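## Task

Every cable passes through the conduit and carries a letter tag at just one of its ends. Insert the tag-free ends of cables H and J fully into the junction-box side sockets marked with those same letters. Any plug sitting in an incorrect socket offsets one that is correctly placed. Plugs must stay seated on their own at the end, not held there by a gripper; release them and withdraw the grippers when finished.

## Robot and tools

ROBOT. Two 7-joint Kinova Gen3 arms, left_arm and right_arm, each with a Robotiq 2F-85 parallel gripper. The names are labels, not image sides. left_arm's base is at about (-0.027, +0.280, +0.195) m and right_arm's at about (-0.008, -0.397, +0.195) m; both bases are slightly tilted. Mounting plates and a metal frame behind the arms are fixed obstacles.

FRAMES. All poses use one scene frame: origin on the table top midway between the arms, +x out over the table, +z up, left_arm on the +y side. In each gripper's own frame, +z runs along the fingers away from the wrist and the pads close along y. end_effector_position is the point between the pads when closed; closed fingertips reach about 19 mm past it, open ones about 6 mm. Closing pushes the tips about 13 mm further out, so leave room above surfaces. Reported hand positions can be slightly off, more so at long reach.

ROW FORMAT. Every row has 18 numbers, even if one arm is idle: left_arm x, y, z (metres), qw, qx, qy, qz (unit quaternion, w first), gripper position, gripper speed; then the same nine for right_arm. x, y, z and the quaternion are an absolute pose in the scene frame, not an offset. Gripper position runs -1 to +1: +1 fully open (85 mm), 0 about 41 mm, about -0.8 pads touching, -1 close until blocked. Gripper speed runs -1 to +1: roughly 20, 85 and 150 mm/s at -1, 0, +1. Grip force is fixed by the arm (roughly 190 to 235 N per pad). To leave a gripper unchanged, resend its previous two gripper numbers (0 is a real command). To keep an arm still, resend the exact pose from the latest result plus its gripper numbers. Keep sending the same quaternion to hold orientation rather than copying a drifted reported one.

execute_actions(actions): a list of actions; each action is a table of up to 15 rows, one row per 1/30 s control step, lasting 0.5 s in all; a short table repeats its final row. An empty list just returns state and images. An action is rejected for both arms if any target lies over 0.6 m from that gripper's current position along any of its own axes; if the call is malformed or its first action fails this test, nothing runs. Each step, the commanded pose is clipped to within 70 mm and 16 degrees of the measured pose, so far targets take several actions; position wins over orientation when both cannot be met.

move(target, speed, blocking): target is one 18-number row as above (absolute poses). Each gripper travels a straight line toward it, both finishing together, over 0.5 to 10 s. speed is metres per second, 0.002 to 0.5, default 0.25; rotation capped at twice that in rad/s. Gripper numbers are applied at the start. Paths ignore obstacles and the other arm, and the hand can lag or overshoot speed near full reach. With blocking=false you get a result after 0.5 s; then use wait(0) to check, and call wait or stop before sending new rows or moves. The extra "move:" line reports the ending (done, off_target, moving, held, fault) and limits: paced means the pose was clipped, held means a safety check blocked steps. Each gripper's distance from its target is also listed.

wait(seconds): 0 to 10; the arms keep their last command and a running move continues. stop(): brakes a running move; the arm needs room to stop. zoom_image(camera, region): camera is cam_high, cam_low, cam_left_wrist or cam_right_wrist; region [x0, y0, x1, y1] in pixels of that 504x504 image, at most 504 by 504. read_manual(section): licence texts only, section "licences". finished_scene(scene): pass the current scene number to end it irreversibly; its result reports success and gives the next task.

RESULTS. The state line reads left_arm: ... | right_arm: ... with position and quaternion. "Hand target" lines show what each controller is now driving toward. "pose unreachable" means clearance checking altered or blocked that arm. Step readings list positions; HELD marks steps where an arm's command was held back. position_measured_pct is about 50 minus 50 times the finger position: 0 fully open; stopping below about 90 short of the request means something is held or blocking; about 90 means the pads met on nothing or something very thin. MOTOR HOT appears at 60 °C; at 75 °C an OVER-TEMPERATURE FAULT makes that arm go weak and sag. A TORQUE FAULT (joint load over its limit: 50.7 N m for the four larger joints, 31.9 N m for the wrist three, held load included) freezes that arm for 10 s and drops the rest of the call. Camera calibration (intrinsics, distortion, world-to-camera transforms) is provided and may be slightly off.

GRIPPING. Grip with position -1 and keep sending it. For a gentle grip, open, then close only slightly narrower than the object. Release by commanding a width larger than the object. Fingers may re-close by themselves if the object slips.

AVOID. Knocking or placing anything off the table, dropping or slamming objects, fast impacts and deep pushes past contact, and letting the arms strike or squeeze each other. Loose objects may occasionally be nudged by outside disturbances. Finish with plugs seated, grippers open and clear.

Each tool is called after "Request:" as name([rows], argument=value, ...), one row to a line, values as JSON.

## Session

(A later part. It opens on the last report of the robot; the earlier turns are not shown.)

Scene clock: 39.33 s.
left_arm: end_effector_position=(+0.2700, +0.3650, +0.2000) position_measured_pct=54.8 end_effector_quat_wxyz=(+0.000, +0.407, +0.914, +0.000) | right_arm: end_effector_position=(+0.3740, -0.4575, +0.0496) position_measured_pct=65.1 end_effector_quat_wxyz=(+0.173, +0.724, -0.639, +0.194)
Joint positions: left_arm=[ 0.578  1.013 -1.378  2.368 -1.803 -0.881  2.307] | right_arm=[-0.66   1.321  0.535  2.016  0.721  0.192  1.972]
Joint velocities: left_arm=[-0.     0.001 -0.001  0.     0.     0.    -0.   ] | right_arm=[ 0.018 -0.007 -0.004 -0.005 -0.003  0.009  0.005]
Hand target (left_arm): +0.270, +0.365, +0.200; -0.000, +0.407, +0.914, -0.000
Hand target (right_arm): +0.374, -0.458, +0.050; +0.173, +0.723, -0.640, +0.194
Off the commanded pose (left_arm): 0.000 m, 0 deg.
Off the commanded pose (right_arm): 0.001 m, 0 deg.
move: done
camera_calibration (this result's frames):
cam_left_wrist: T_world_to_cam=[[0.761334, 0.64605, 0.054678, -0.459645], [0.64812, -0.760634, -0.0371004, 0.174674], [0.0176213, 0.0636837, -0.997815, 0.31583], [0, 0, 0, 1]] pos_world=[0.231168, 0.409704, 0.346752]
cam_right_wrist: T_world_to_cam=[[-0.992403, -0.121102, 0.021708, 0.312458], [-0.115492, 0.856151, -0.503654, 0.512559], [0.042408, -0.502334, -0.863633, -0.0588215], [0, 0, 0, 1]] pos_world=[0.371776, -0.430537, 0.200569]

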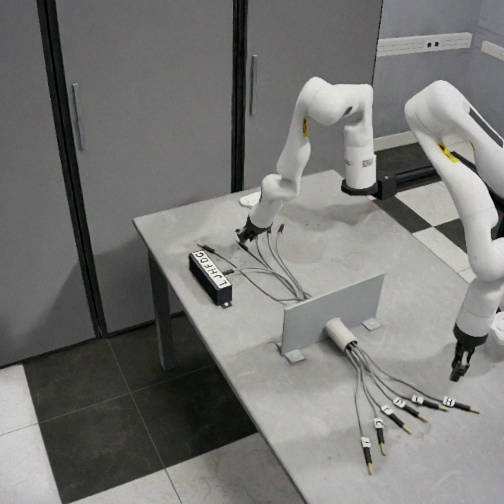

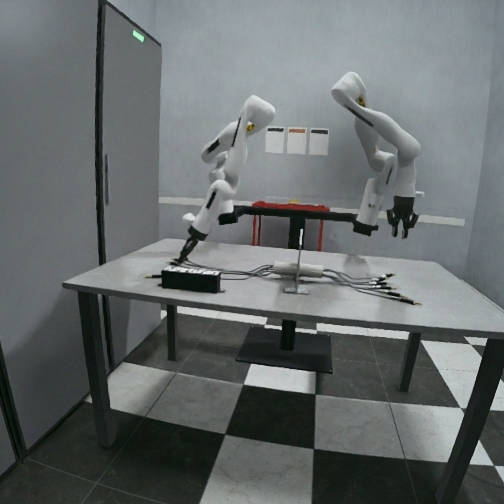

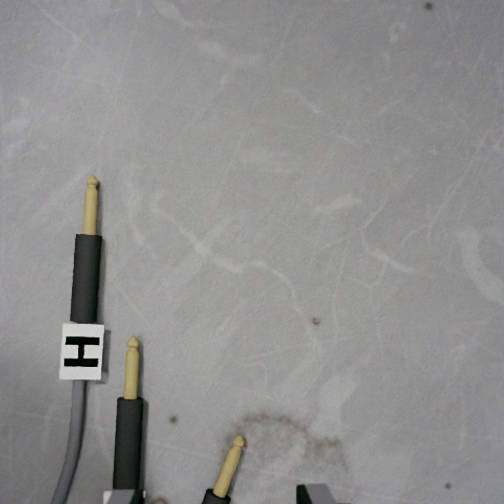

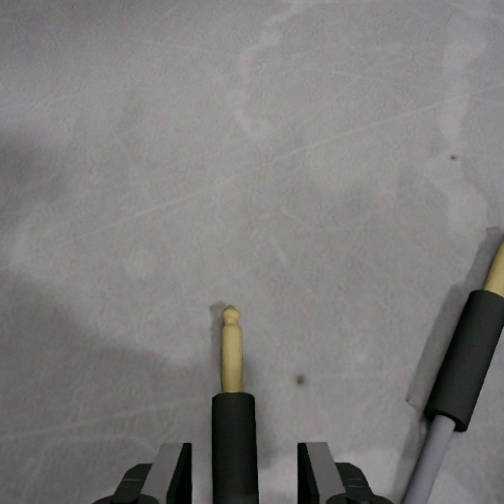

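Slightly rotated; use −80° yaw.

Request:
move(target=[0.27,0.365,0.2,0,0.407,0.914,0,-0.1,0,0.3775,-0.4635,0.0245,0.1665,0.74,-0.621,0.198,-0.3,0], speed=0.06)

Request:
move(target=[0.27,0.365,0.2,0,0.407,0.914,0,-0.1,0,0.3775,-0.4635,0.0245,0.1665,0.74,-0.621,0.198,-1,0])

Request:
move(target=[0.27,0.365,0.2,0,0.407,0.914,0,-0.1,0,0.38,-0.44,0.1,0.1665,0.74,-0.621,0.198,-1,0], speed=0.15)

Request:
move(target=[0.27,0.365,0.2,0,0.407,0.914,0,-0.1,0,0.445,-0.311,0.1,-0.006,0.966,0.023,0.259,-1,0])

Request:
move(target=[0.27,0.365,0.2,0,0.407,0.914,0,-0.1,0,0.456,-0.3106,0.0577,-0.006,0.966,0.023,0.259,-1,0], speed=0.06)

Scene clock: 40.30 s.
left_arm: end_effector_position=(+0.2700, +0.3650, +0.2000) position_measured_pct=54.8 end_effector_quat_wxyz=(+0.000, +0.407, +0.914, +0.000) | right_arm: end_effector_position=(+0.3779, -0.4634, +0.0248) position_measured_pct=65.1 end_effector_quat_wxyz=(+0.166, +0.740, -0.621, +0.198)
Joint positions: left_arm=[ 0.578  1.013 -1.378  2.368 -1.803 -0.881  2.307] | right_arm=[-0.683  1.416  0.59   2.006  0.742  0.085  1.956]
Joint velocities: left_arm=[-0.    -0.001 -0.001  0.     0.    -0.001  0.   ] | right_arm=[-0.005  0.01   0.002 -0.     0.    -0.006 -0.001]
Hand target (left_arm): +0.270, +0.365, +0.200; +0.000, +0.407, +0.914, -0.000
Hand target (right_arm): +0.378, -0.464, +0.025; +0.166, +0.740, -0.621, +0.198
Off the commanded pose (left_arm): 0.000 m, 0 deg.
Off the commanded pose (right_arm): 0.000 m, 0 deg.
move: done
camera_calibration (this result's frames):
cam_left_wrist: T_world_to_cam=[[0.761334, 0.64605, 0.0546782, -0.459645], [0.648121, -0.760633, -0.0371004, 0.174674], [0.0176213, 0.0636838, -0.997815, 0.31583], [0, 0, 0, 1]] pos_world=[0.231168, 0.409704, 0.346752]
cam_right_wrist: T_world_to_cam=[[-0.984997, -0.171578, 0.0184657, 0.290033], [-0.157622, 0.850958, -0.501024, 0.519037], [0.0702512, -0.496418, -0.865236, -0.0910774], [0, 0, 0, 1]] pos_world=[0.373892, -0.437128, 0.175891]

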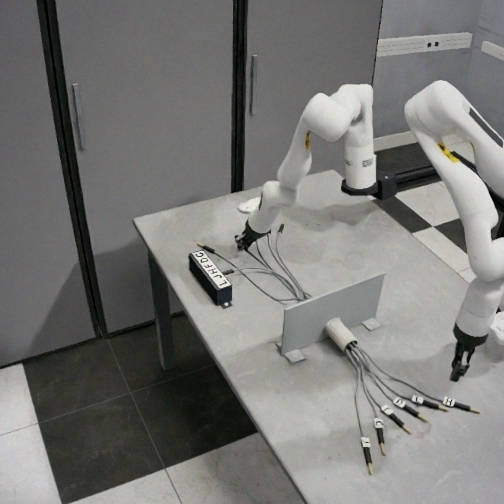

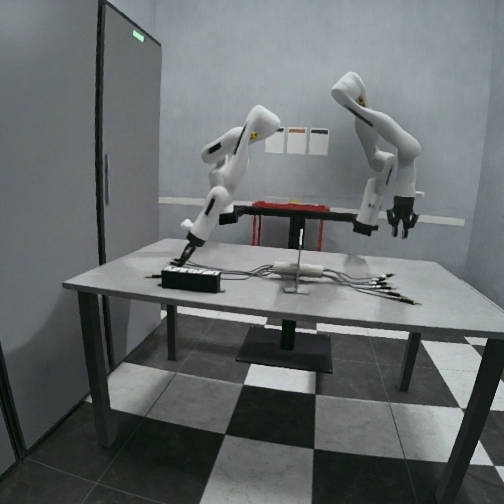

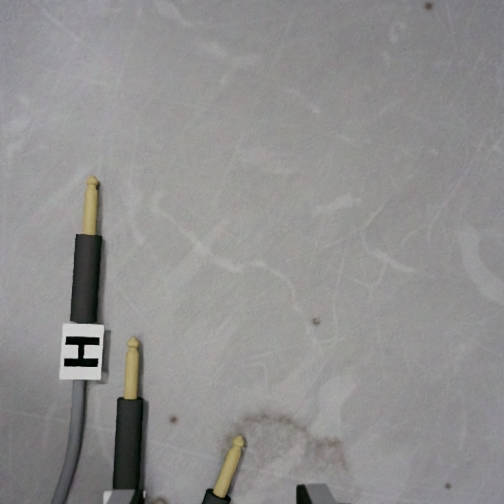

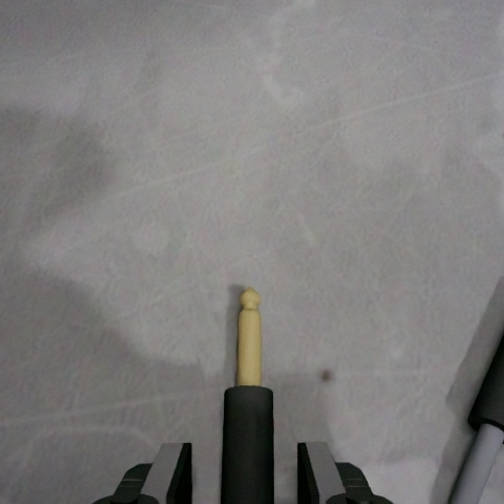

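Scene clock: 41.00 s.
left_arm: end_effector_position=(+0.2700, +0.3650, +0.2000) position_measured_pct=54.8 end_effector_quat_wxyz=(+0.000, +0.407, +0.914, +0.000) | right_arm: end_effector_position=(+0.3778, -0.4633, +0.0253) position_measured_pct=84.1 end_effector_quat_wxyz=(+0.166, +0.740, -0.621, +0.198)
Joint positions: left_arm=[ 0.578  1.013 -1.378  2.368 -1.803 -0.881  2.307] | right_arm=[-0.684  1.415  0.59   2.007  0.742  0.086  1.956]
Joint velocities: left_arm=[-0.    -0.002 -0.001 -0.     0.001  0.    -0.   ] | right_arm=[-0.     0.001  0.     0.     0.     0.003  0.   ]
Hand target (left_arm): +0.270, +0.365, +0.200; +0.000, +0.407, +0.914, -0.000
Hand target (right_arm): +0.377, -0.463, +0.025; +0.166, +0.740, -0.621, +0.198
Off the commanded pose (left_arm): 0.000 m, 0 deg.
Off the commanded pose (right_arm): 0.001 m, 0 deg.
move: done
camera_calibration (this result's frames):
cam_left_wrist: T_world_to_cam=[[0.761334, 0.64605, 0.0546781, -0.459645], [0.64812, -0.760634, -0.0371004, 0.174674], [0.0176214, 0.0636838, -0.997815, 0.31583], [0, 0, 0, 1]] pos_world=[0.231168, 0.409704, 0.346752]
cam_right_wrist: T_world_to_cam=[[-0.984904, -0.172104, 0.0185343, 0.289664], [-0.158046, 0.850409, -0.501822, 0.519105], [0.0706039, -0.497176, -0.864772, -0.09111], [0, 0, 0, 1]] pos_world=[0.373766, -0.436897, 0.17634]

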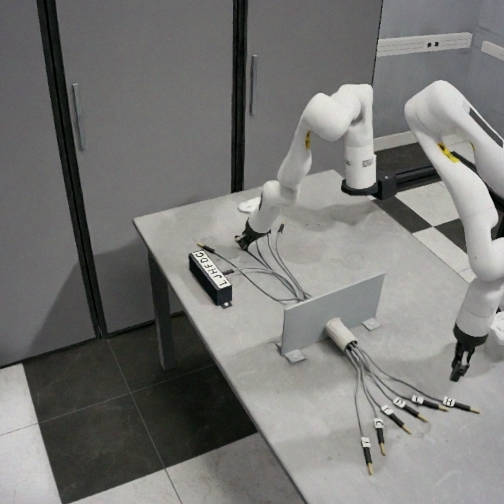

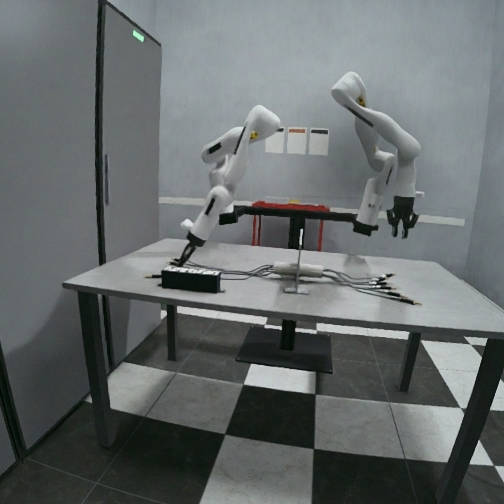

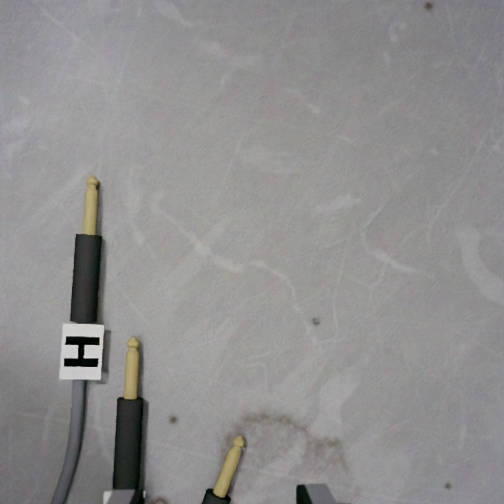

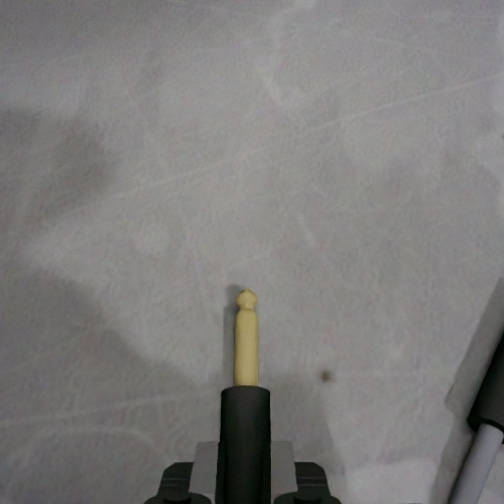

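Scene clock: 42.00 s.
left_arm: end_effector_position=(+0.2700, +0.3650, +0.2000) position_measured_pct=54.8 end_effector_quat_wxyz=(+0.000, +0.407, +0.914, +0.000) | right_arm: end_effector_position=(+0.3795, -0.4401, +0.0996) position_measured_pct=84.1 end_effector_quat_wxyz=(+0.167, +0.740, -0.621, +0.198)
Joint positions: left_arm=[ 0.578  1.013 -1.378  2.368 -1.803 -0.881  2.307] | right_arm=[-0.694  1.177  0.51   2.059  0.732  0.287  2.034]
Joint velocities: left_arm=[ 0.     0.001 -0.    -0.     0.    -0.     0.   ] | right_arm=[ 0.002 -0.007 -0.001 -0.001 -0.002  0.002  0.001]
Hand target (left_arm): +0.270, +0.365, +0.200; +0.000, +0.407, +0.914, -0.000
Hand target (right_arm): +0.380, -0.440, +0.100; +0.167, +0.740, -0.621, +0.198
Off the commanded pose (left_arm): 0.000 m, 0 deg.
Off the commanded pose (right_arm): 0.001 m, 0 deg.
move: done
camera_calibration (this result's frames):
cam_left_wrist: T_world_to_cam=[[0.761334, 0.64605, 0.0546782, -0.459645], [0.64812, -0.760634, -0.0371005, 0.174675], [0.0176213, 0.0636839, -0.997815, 0.31583], [0, 0, 0, 1]] pos_world=[0.231168, 0.409704, 0.346752]
cam_right_wrist: T_world_to_cam=[[-0.984918, -0.171798, 0.0205332, 0.293948], [-0.158808, 0.850516, -0.5014, 0.537218], [0.0686759, -0.497099, -0.864972, -0.0145982], [0, 0, 0, 1]] pos_world=[0.375831, -0.41367, 0.250698]

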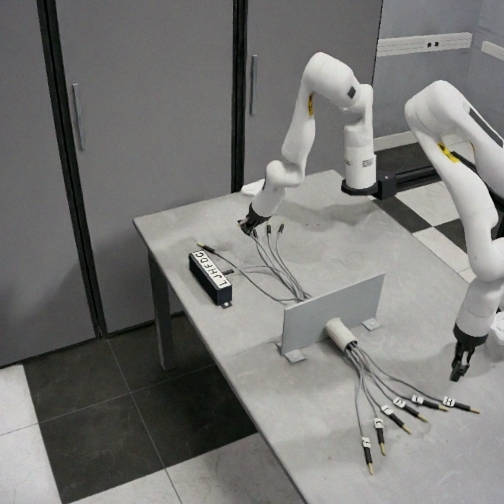

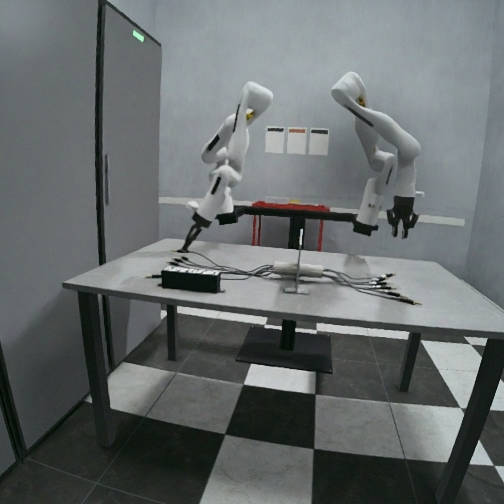

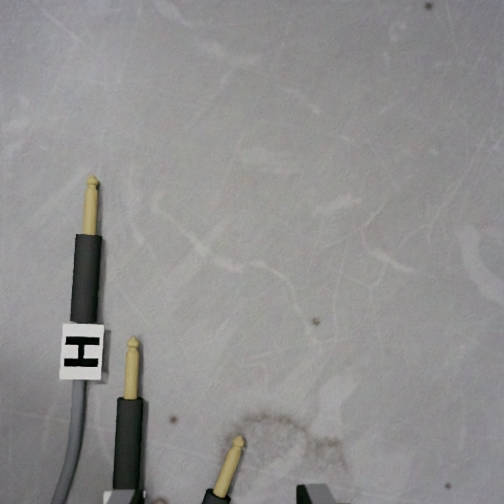

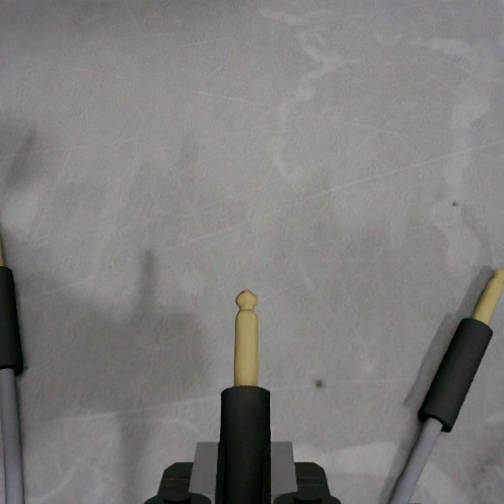

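Scene clock: 45.27 s.
left_arm: end_effector_position=(+0.2700, +0.3650, +0.2000) position_measured_pct=54.8 end_effector_quat_wxyz=(+0.000, +0.407, +0.914, +0.000) | right_arm: end_effector_position=(+0.4461, -0.3103, +0.1006) position_measured_pct=84.1 end_effector_quat_wxyz=(-0.007, +0.965, +0.024, +0.260)
Joint positions: left_arm=[ 0.578  1.013 -1.378  2.368 -1.803 -0.881  2.307] | right_arm=[-1.125  1.765  1.213  2.292  0.672 -1.094  2.935]
Joint velocities: left_arm=[0.    0.001 0.    0.    0.    0.001 0.   ] | right_arm=[ 0.005  0.003 -0.     0.001 -0.002 -0.003  0.005]
Hand target (left_arm): +0.270, +0.365, +0.200; -0.000, +0.407, +0.914, -0.000
Hand target (right_arm): +0.446, -0.310, +0.101; -0.007, +0.965, +0.024, +0.260
Off the commanded pose (left_arm): 0.000 m, 0 deg.
Off the commanded pose (right_arm): 0.001 m, 0 deg.
move: done
camera_calibration (this result's frames):
cam_left_wrist: T_world_to_cam=[[0.761334, 0.64605, 0.054678, -0.459645], [0.64812, -0.760634, -0.0371004, 0.174674], [0.0176212, 0.0636837, -0.997815, 0.31583], [0, 0, 0, 1]] pos_world=[0.231168, 0.409704, 0.346752]
cam_right_wrist: T_world_to_cam=[[0.0476423, -0.998707, 0.0177617, -0.335114], [-0.862167, -0.0500948, -0.504142, 0.472486], [0.504379, 0.00870492, -0.863438, 0.0086506], [0, 0, 0, 1]] pos_world=[0.418964, -0.311086, 0.251621]

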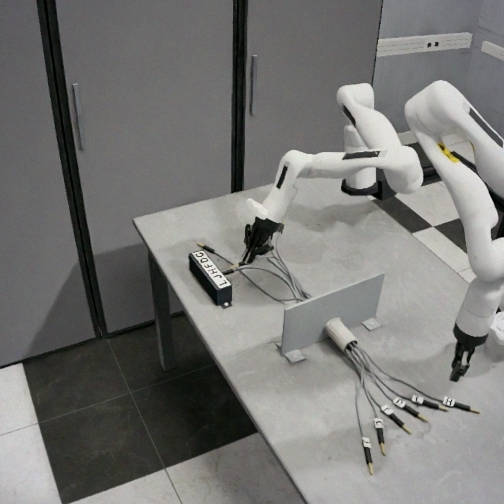

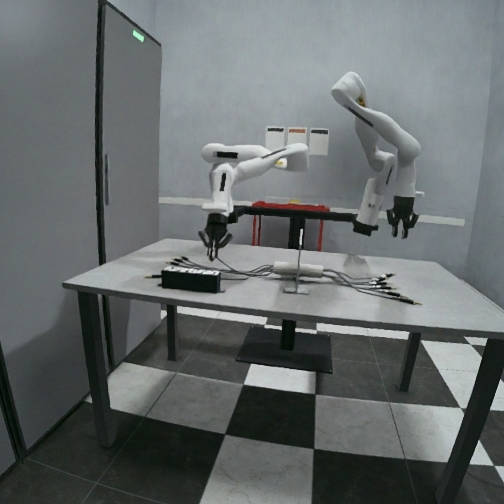

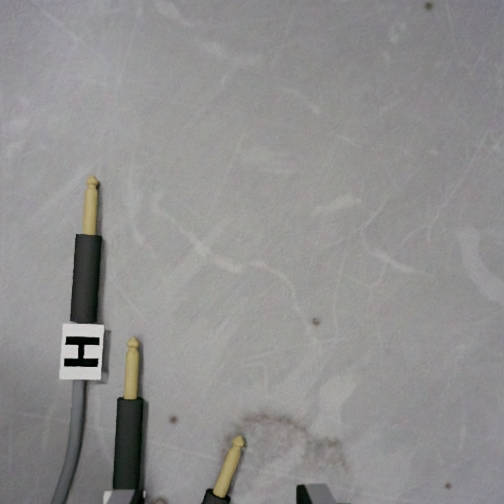

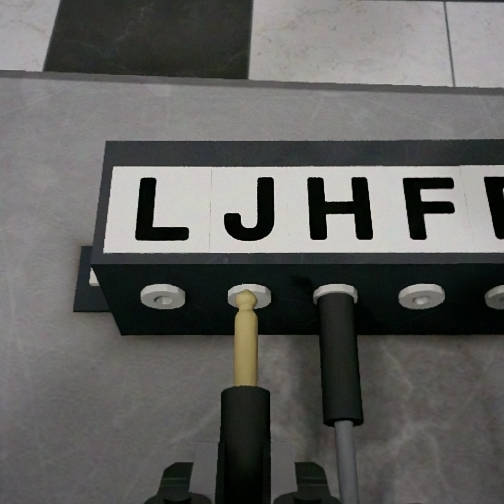

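Scene clock: 46.30 s.
left_arm: end_effector_position=(+0.2700, +0.3650, +0.2000) position_measured_pct=54.8 end_effector_quat_wxyz=(+0.000, +0.407, +0.914, +0.000) | right_arm: end_effector_position=(+0.4561, -0.3106, +0.0578) position_measured_pct=84.1 end_effector_quat_wxyz=(-0.006, +0.966, +0.023, +0.259)
Joint positions: left_arm=[ 0.578  1.013 -1.378  2.368 -1.803 -0.881  2.307] | right_arm=[-1.103  1.854  1.155  2.21   0.586 -1.069  2.916]
Joint velocities: left_arm=[ 0.001  0.001 -0.003 -0.     0.001  0.001 -0.   ] | right_arm=[ 0.001  0.004 -0.001 -0.002 -0.002  0.003  0.002]
Hand target (left_arm): +0.270, +0.365, +0.200; +0.000, +0.407, +0.914, -0.000
Hand target (right_arm): +0.456, -0.311, +0.058; -0.006, +0.966, +0.023, +0.259
Off the commanded pose (left_arm): 0.000 m, 0 deg.
Off the commanded pose (right_arm): 0.000 m, 0 deg.
move: done
camera_calibration (this result's frames):
cam_left_wrist: T_world_to_cam=[[0.761334, 0.64605, 0.054678, -0.459645], [0.64812, -0.760634, -0.0371003, 0.174674], [0.0176212, 0.0636837, -0.997815, 0.31583], [0, 0, 0, 1]] pos_world=[0.231168, 0.409704, 0.346752]
cam_right_wrist: T_world_to_cam=[[0.0460509, -0.998756, 0.0191304, -0.334494], [-0.863489, -0.0494282, -0.50194, 0.460182], [0.502261, 0.00659592, -0.864691, -0.032953], [0, 0, 0, 1]] pos_world=[0.429317, -0.311114, 0.208889]

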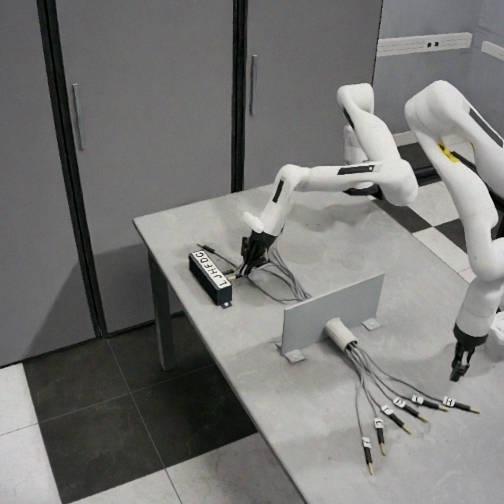

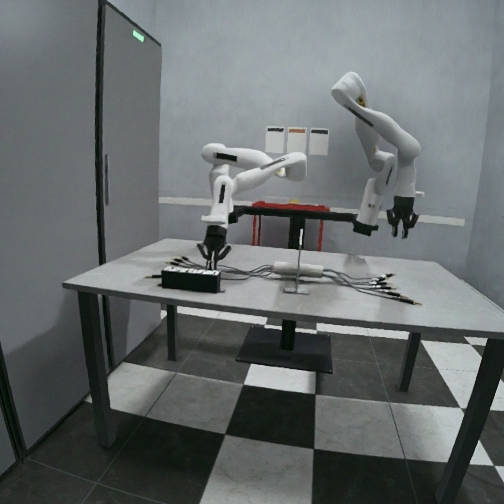

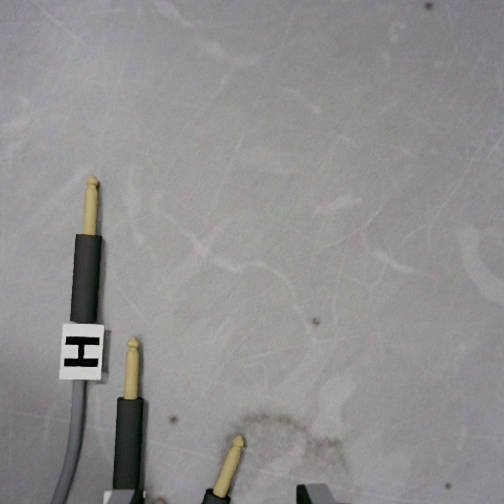

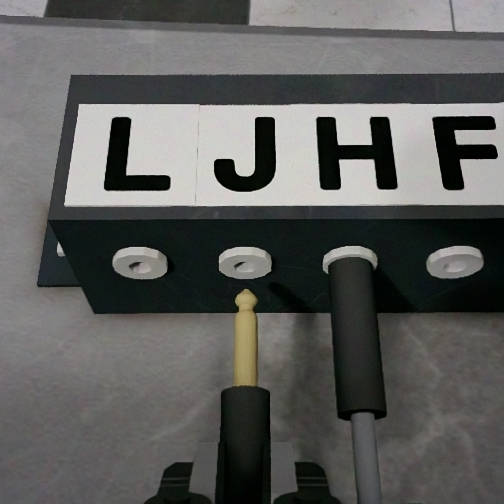

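Request:
move(target=[0.27,0.365,0.2,0,0.407,0.914,0,-0.1,0,0.479,-0.3092,0.058,-0.006,0.965,0.023,0.262,-1,0], speed=0.01)

Request:
move(target=[0.27,0.365,0.2,0,0.407,0.914,0,-0.1,0,0.502,-0.308,0.0582,-0.006,0.964,0.023,0.265,-1,0], speed=0.01)

Scene clock: 48.93 s.
left_arm: end_effector_position=(+0.2700, +0.3650, +0.2000) position_measured_pct=54.8 end_effector_quat_wxyz=(+0.000, +0.407, +0.914, +0.000) | right_arm: end_effector_position=(+0.4789, -0.3092, +0.0579) position_measured_pct=84.1 end_effector_quat_wxyz=(-0.006, +0.965, +0.023, +0.262)
Joint positions: left_arm=[ 0.578  1.013 -1.378  2.368 -1.803 -0.881  2.307] | right_arm=[-1.069  1.841  1.18   2.15   0.619 -1.037  2.899]
Joint velocities: left_arm=[-0.    -0.001  0.001  0.    -0.001  0.     0.   ] | right_arm=[-0.     0.001  0.    -0.001  0.     0.    -0.001]
Hand target (left_arm): +0.270, +0.365, +0.200; -0.000, +0.407, +0.914, -0.000
Hand target (right_arm): +0.479, -0.309, +0.058; -0.006, +0.965, +0.023, +0.262
Off the commanded pose (left_arm): 0.000 m, 0 deg.
Off the commanded pose (right_arm): 0.000 m, 0 deg.
move: done
camera_calibration (this result's frames):
cam_left_wrist: T_world_to_cam=[[0.761334, 0.64605, 0.0546783, -0.459645], [0.648121, -0.760633, -0.0371004, 0.174674], [0.0176214, 0.0636839, -0.997815, 0.31583], [0, 0, 0, 1]] pos_world=[0.231168, 0.409704, 0.346752]
cam_right_wrist: T_world_to_cam=[[0.0460609, -0.99875, 0.0193988, -0.334192], [-0.860423, -0.0495322, -0.507168, 0.478835], [0.507495, 0.00666943, -0.861629, -0.0469924], [0, 0, 0, 1]] pos_world=[0.451242, -0.309743, 0.208842]

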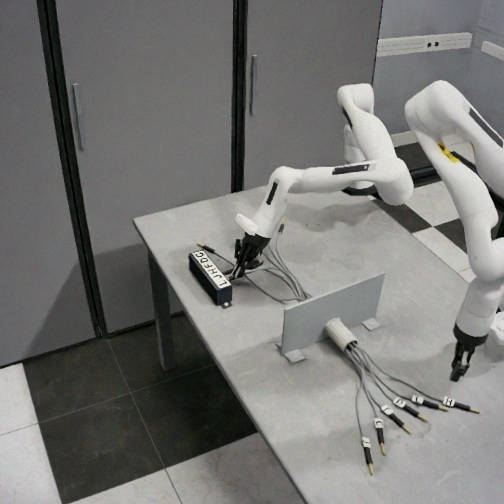

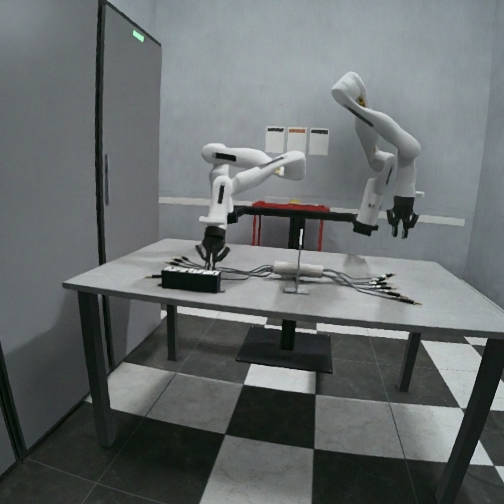

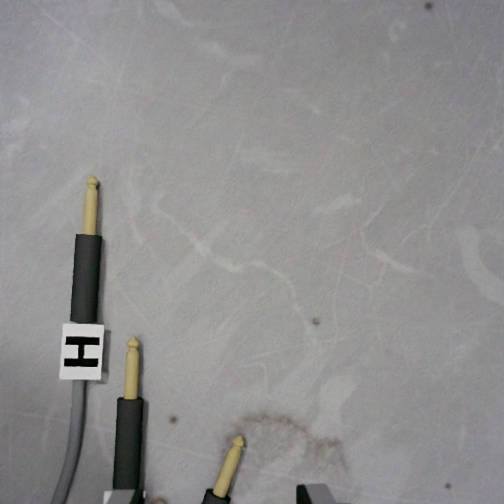

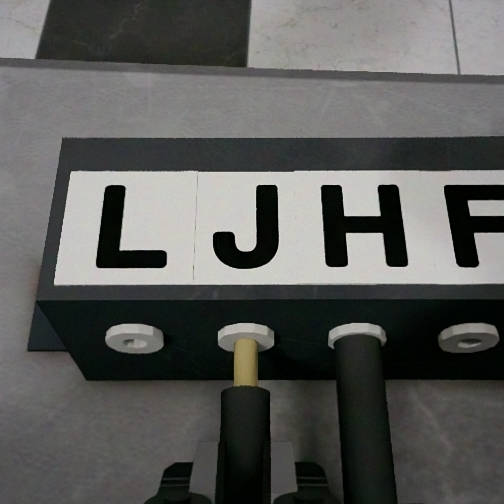

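Scene clock: 51.47 s.
left_arm: end_effector_position=(+0.2700, +0.3650, +0.2000) position_measured_pct=54.8 end_effector_quat_wxyz=(+0.000, +0.407, +0.914, +0.000) | right_arm: end_effector_position=(+0.4937, -0.3085, +0.0570) position_measured_pct=84.1 end_effector_quat_wxyz=(-0.005, +0.966, +0.023, +0.258)
Joint positions: left_arm=[ 0.578  1.013 -1.378  2.368 -1.803 -0.881  2.307] | right_arm=[-1.042  1.829  1.199  2.101  0.663 -1.014  2.874]
Joint velocities: left_arm=[-0.     0.002  0.001 -0.    -0.001  0.    -0.   ] | right_arm=[-0.003  0.005  0.005 -0.001  0.003 -0.006 -0.008]
Hand target (left_arm): +0.270, +0.365, +0.200; -0.000, +0.407, +0.914, -0.000
Hand target (right_arm): +0.502, -0.308, +0.058; -0.006, +0.964, +0.023, +0.265
Off the commanded pose (left_arm): 0.000 m, 0 deg.
Off the commanded pose (right_arm): 0.008 m, 1 deg.
move: off_target (right_arm)
camera_calibration (this result's frames):
cam_left_wrist: T_world_to_cam=[[0.761334, 0.64605, 0.0546779, -0.459645], [0.64812, -0.760634, -0.0371004, 0.174674], [0.0176212, 0.0636836, -0.997815, 0.31583], [0, 0, 0, 1]] pos_world=[0.231168, 0.409704, 0.346752]
cam_right_wrist: T_world_to_cam=[[0.046446, -0.9987, 0.0210163, -0.33446], [-0.864352, -0.0507266, -0.500323, 0.492307], [0.500738, 0.00507252, -0.865584, -0.0522886], [0, 0, 0, 1]] pos_world=[0.467244, -0.308787, 0.208081]

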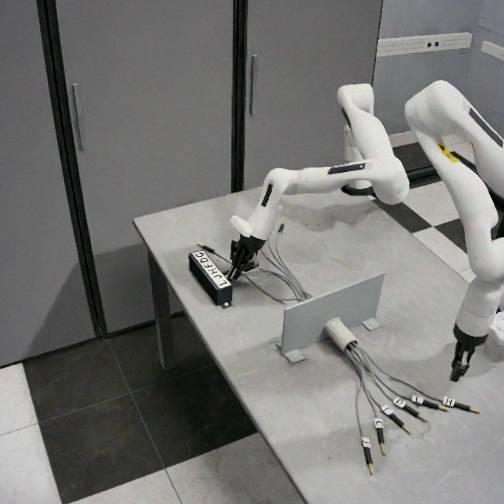

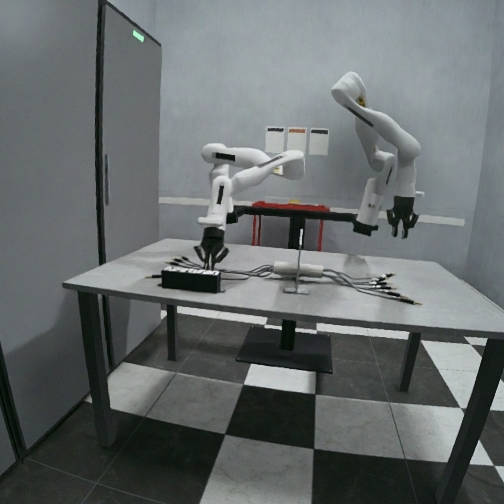

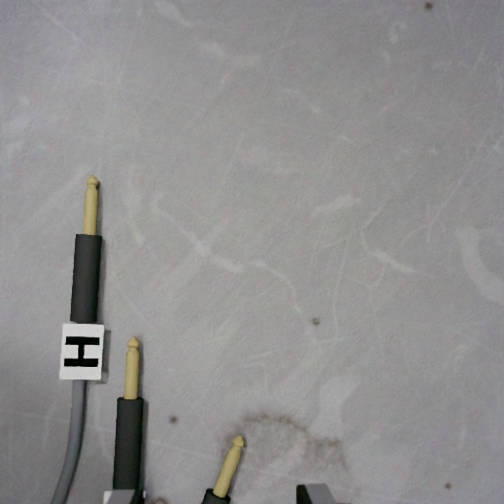

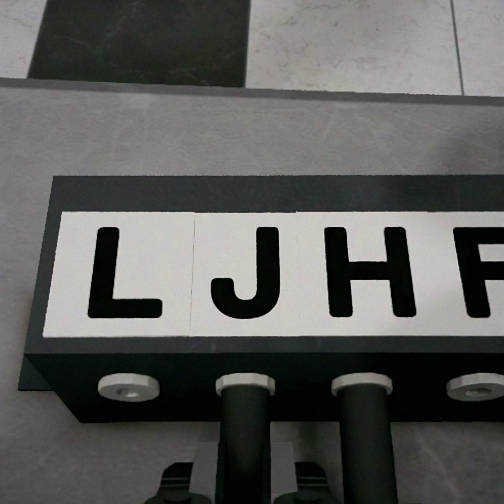

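Request:
move(target=[0.27,0.365,0.2,0,0.407,0.914,0,-0.1,0,0.4937,-0.3085,0.057,-0.005,0.966,0.023,0.259,-1,0])

Request:
move(target=[0.27,0.365,0.2,0,0.407,0.914,0,-0.1,0,0.4937,-0.3085,0.057,-0.005,0.966,0.023,0.259,-0.48,0])

Request:
move(target=[0.27,0.365,0.2,0,0.407,0.914,0,-0.1,0,0.465,-0.3095,0.16,-0.005,0.966,0.023,0.259,-0.48,0], speed=0.1)

Request:
finished_scene(scene=2)

Scene clock: 52.33 s.
left_arm: end_effector_position=(+0.2700, +0.3650, +0.2000) position_measured_pct=54.8 end_effector_quat_wxyz=(+0.000, +0.407, +0.914, +0.000) | right_arm: end_effector_position=(+0.4931, -0.3085, +0.0574) position_measured_pct=84.1 end_effector_quat_wxyz=(-0.005, +0.966, +0.023, +0.259)
Joint positions: left_arm=[ 0.578  1.013 -1.378  2.368 -1.803 -0.881  2.307] | right_arm=[-1.045  1.83   1.199  2.104  0.661 -1.015  2.874]
Joint velocities: left_arm=[ 0.     0.     0.002  0.     0.001 -0.001  0.   ] | right_arm=[-0.002 -0.     0.    -0.     0.001 -0.001 -0.   ]
Hand target (left_arm): +0.270, +0.365, +0.200; +0.000, +0.407, +0.914, -0.000
Hand target (right_arm): +0.494, -0.308, +0.057; -0.005, +0.966, +0.023, +0.259
Off the commanded pose (left_arm): 0.000 m, 0 deg.
Off the commanded pose (right_arm): 0.001 m, 0 deg.
move: done
camera_calibration (this result's frames):
cam_left_wrist: T_world_to_cam=[[0.761334, 0.64605, 0.0546779, -0.459645], [0.64812, -0.760634, -0.0371006, 0.174675], [0.017621, 0.0636838, -0.997815, 0.31583], [0, 0, 0, 1]] pos_world=[0.231168, 0.409704, 0.346752]
cam_right_wrist: T_world_to_cam=[[0.0454126, -0.998742, 0.0212463, -0.33394], [-0.863764, -0.0499418, -0.501416, 0.492003], [0.501846, 0.00441874, -0.864946, -0.0523838], [0, 0, 0, 1]] pos_world=[0.466428, -0.308717, 0.208484]

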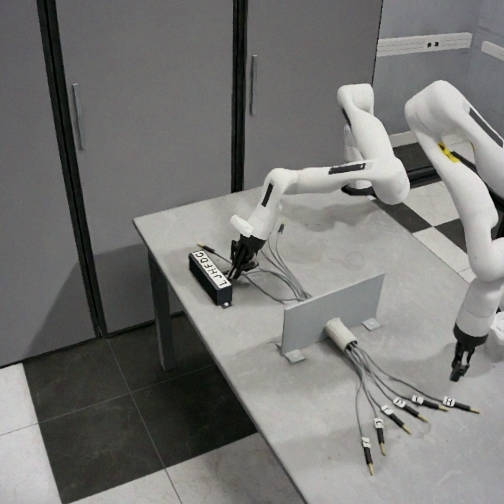

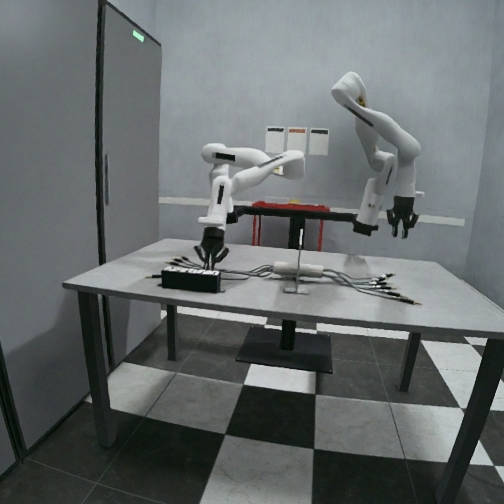

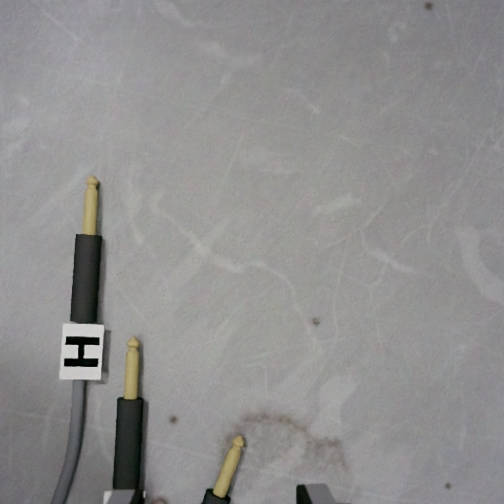

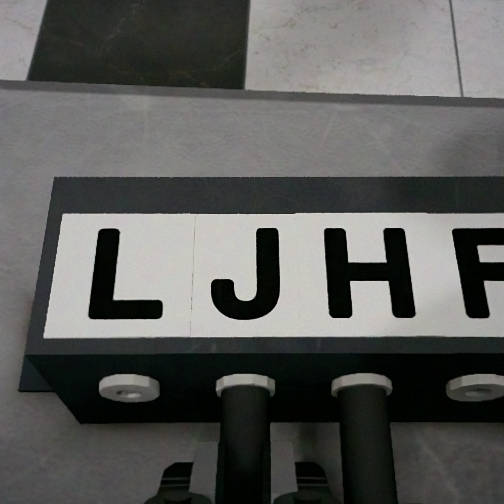

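Scene clock: 53.03 s.
left_arm: end_effector_position=(+0.2700, +0.3650, +0.2000) position_measured_pct=54.8 end_effector_quat_wxyz=(+0.000, +0.407, +0.914, +0.000) | right_arm: end_effector_position=(+0.4937, -0.3085, +0.0570) position_measured_pct=74.2 end_effector_quat_wxyz=(-0.005, +0.966, +0.023, +0.259)
Joint positions: left_arm=[ 0.578  1.013 -1.378  2.368 -1.803 -0.881  2.307] | right_arm=[-1.044  1.831  1.199  2.102  0.66  -1.014  2.874]
Joint velocities: left_arm=[ 0.     0.     0.001 -0.     0.     0.001 -0.   ] | right_arm=[ 0.002 -0.     0.    -0.    -0.     0.001  0.   ]
Hand target (left_arm): +0.270, +0.365, +0.200; +0.000, +0.407, +0.914, -0.000
Hand target (right_arm): +0.494, -0.308, +0.057; -0.005, +0.966, +0.023, +0.259
Off the commanded pose (left_arm): 0.000 m, 0 deg.
Off the commanded pose (right_arm): 0.000 m, 0 deg.
move: done
camera_calibration (this result's frames):
cam_left_wrist: T_world_to_cam=[[0.761334, 0.64605, 0.054678, -0.459645], [0.64812, -0.760634, -0.0371004, 0.174675], [0.0176212, 0.0636838, -0.997815, 0.31583], [0, 0, 0, 1]] pos_world=[0.231168, 0.409704, 0.346752]
cam_right_wrist: T_world_to_cam=[[0.0455564, -0.998739, 0.0211098, -0.334001], [-0.863506, -0.0499953, -0.501854, 0.49221], [0.502276, 0.00463421, -0.864695, -0.0531838], [0, 0, 0, 1]] pos_world=[0.466955, -0.308725, 0.20808]

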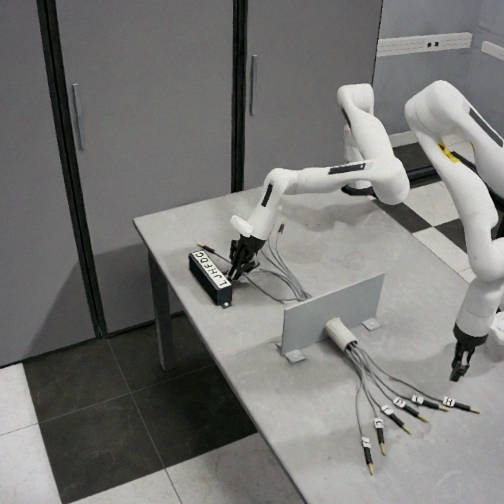

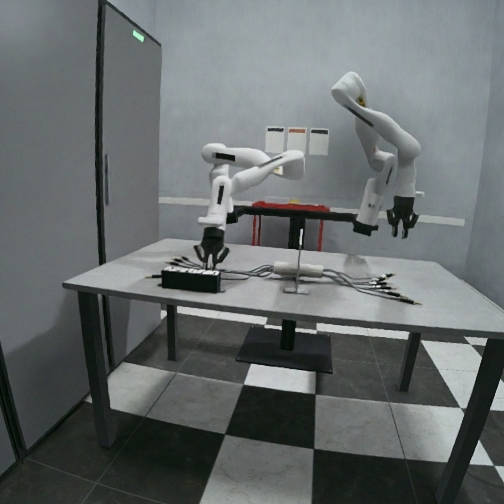

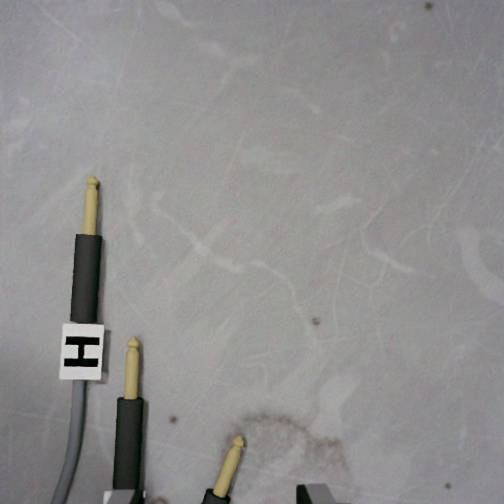

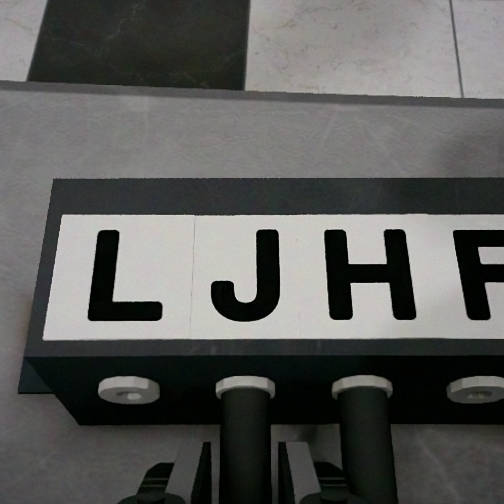

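Scene clock: 54.47 s.
left_arm: end_effector_position=(+0.2700, +0.3650, +0.2000) position_measured_pct=54.8 end_effector_quat_wxyz=(+0.000, +0.407, +0.914, +0.000) | right_arm: end_effector_position=(+0.4648, -0.3098, +0.1597) position_measured_pct=74.2 end_effector_quat_wxyz=(-0.005, +0.966, +0.023, +0.259)
Joint positions: left_arm=[ 0.578  1.013 -1.378  2.368 -1.803 -0.881  2.307] | right_arm=[-1.117  1.61   1.338  2.279  0.888 -1.051  2.897]
Joint velocities: left_arm=[-0.     0.001  0.     0.    -0.001 -0.    -0.   ] | right_arm=[-0.003 -0.007  0.003 -0.     0.001 -0.002 -0.002]
Hand target (left_arm): +0.270, +0.365, +0.200; -0.000, +0.407, +0.914, -0.000
Hand target (right_arm): +0.465, -0.310, +0.160; -0.005, +0.966, +0.023, +0.259
Off the commanded pose (left_arm): 0.000 m, 0 deg.
Off the commanded pose (right_arm): 0.000 m, 0 deg.
move: done
camera_calibration (this result's frames):
cam_left_wrist: T_world_to_cam=[[0.761334, 0.646051, 0.054678, -0.459645], [0.648121, -0.760633, -0.0371001, 0.174674], [0.0176214, 0.0636835, -0.997815, 0.31583], [0, 0, 0, 1]] pos_world=[0.231168, 0.409704, 0.346752]
cam_right_wrist: T_world_to_cam=[[0.0450156, -0.998753, 0.0215713, -0.336019], [-0.863648, -0.0497605, -0.501633, 0.518867], [0.502081, 0.00395132, -0.864812, 0.0500231], [0, 0, 0, 1]] pos_world=[0.438129, -0.309979, 0.31079]

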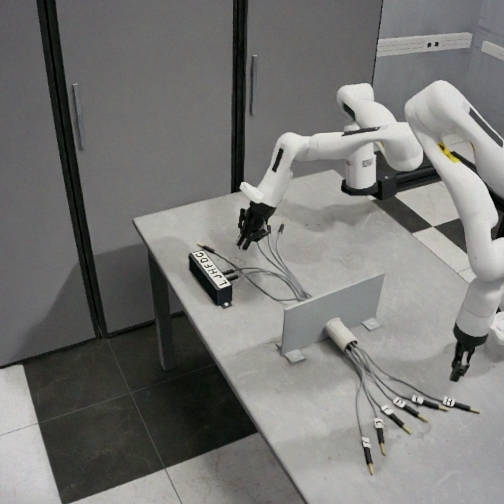

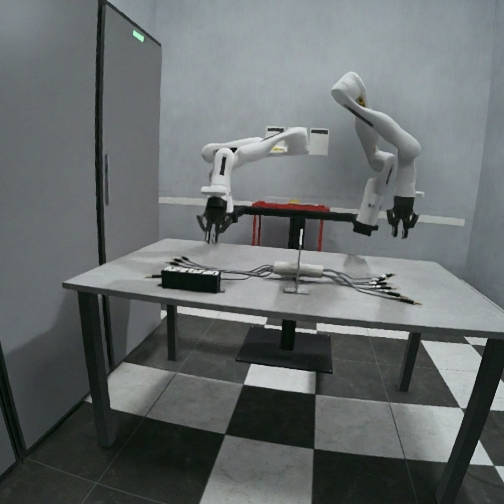

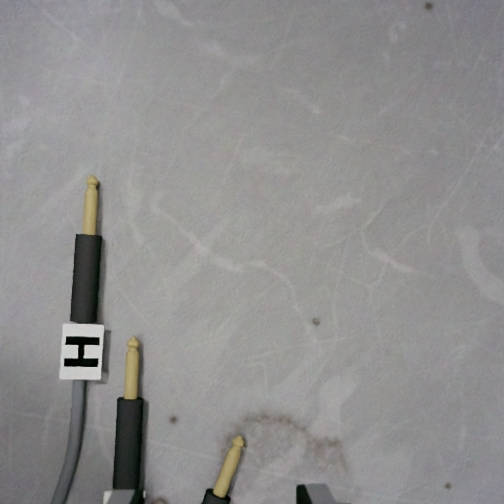

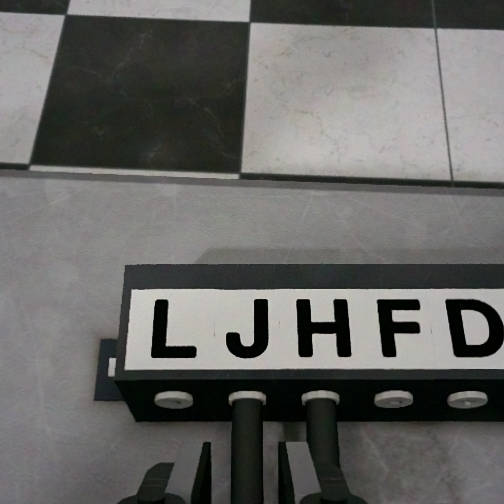

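The scene is finished: the task was done.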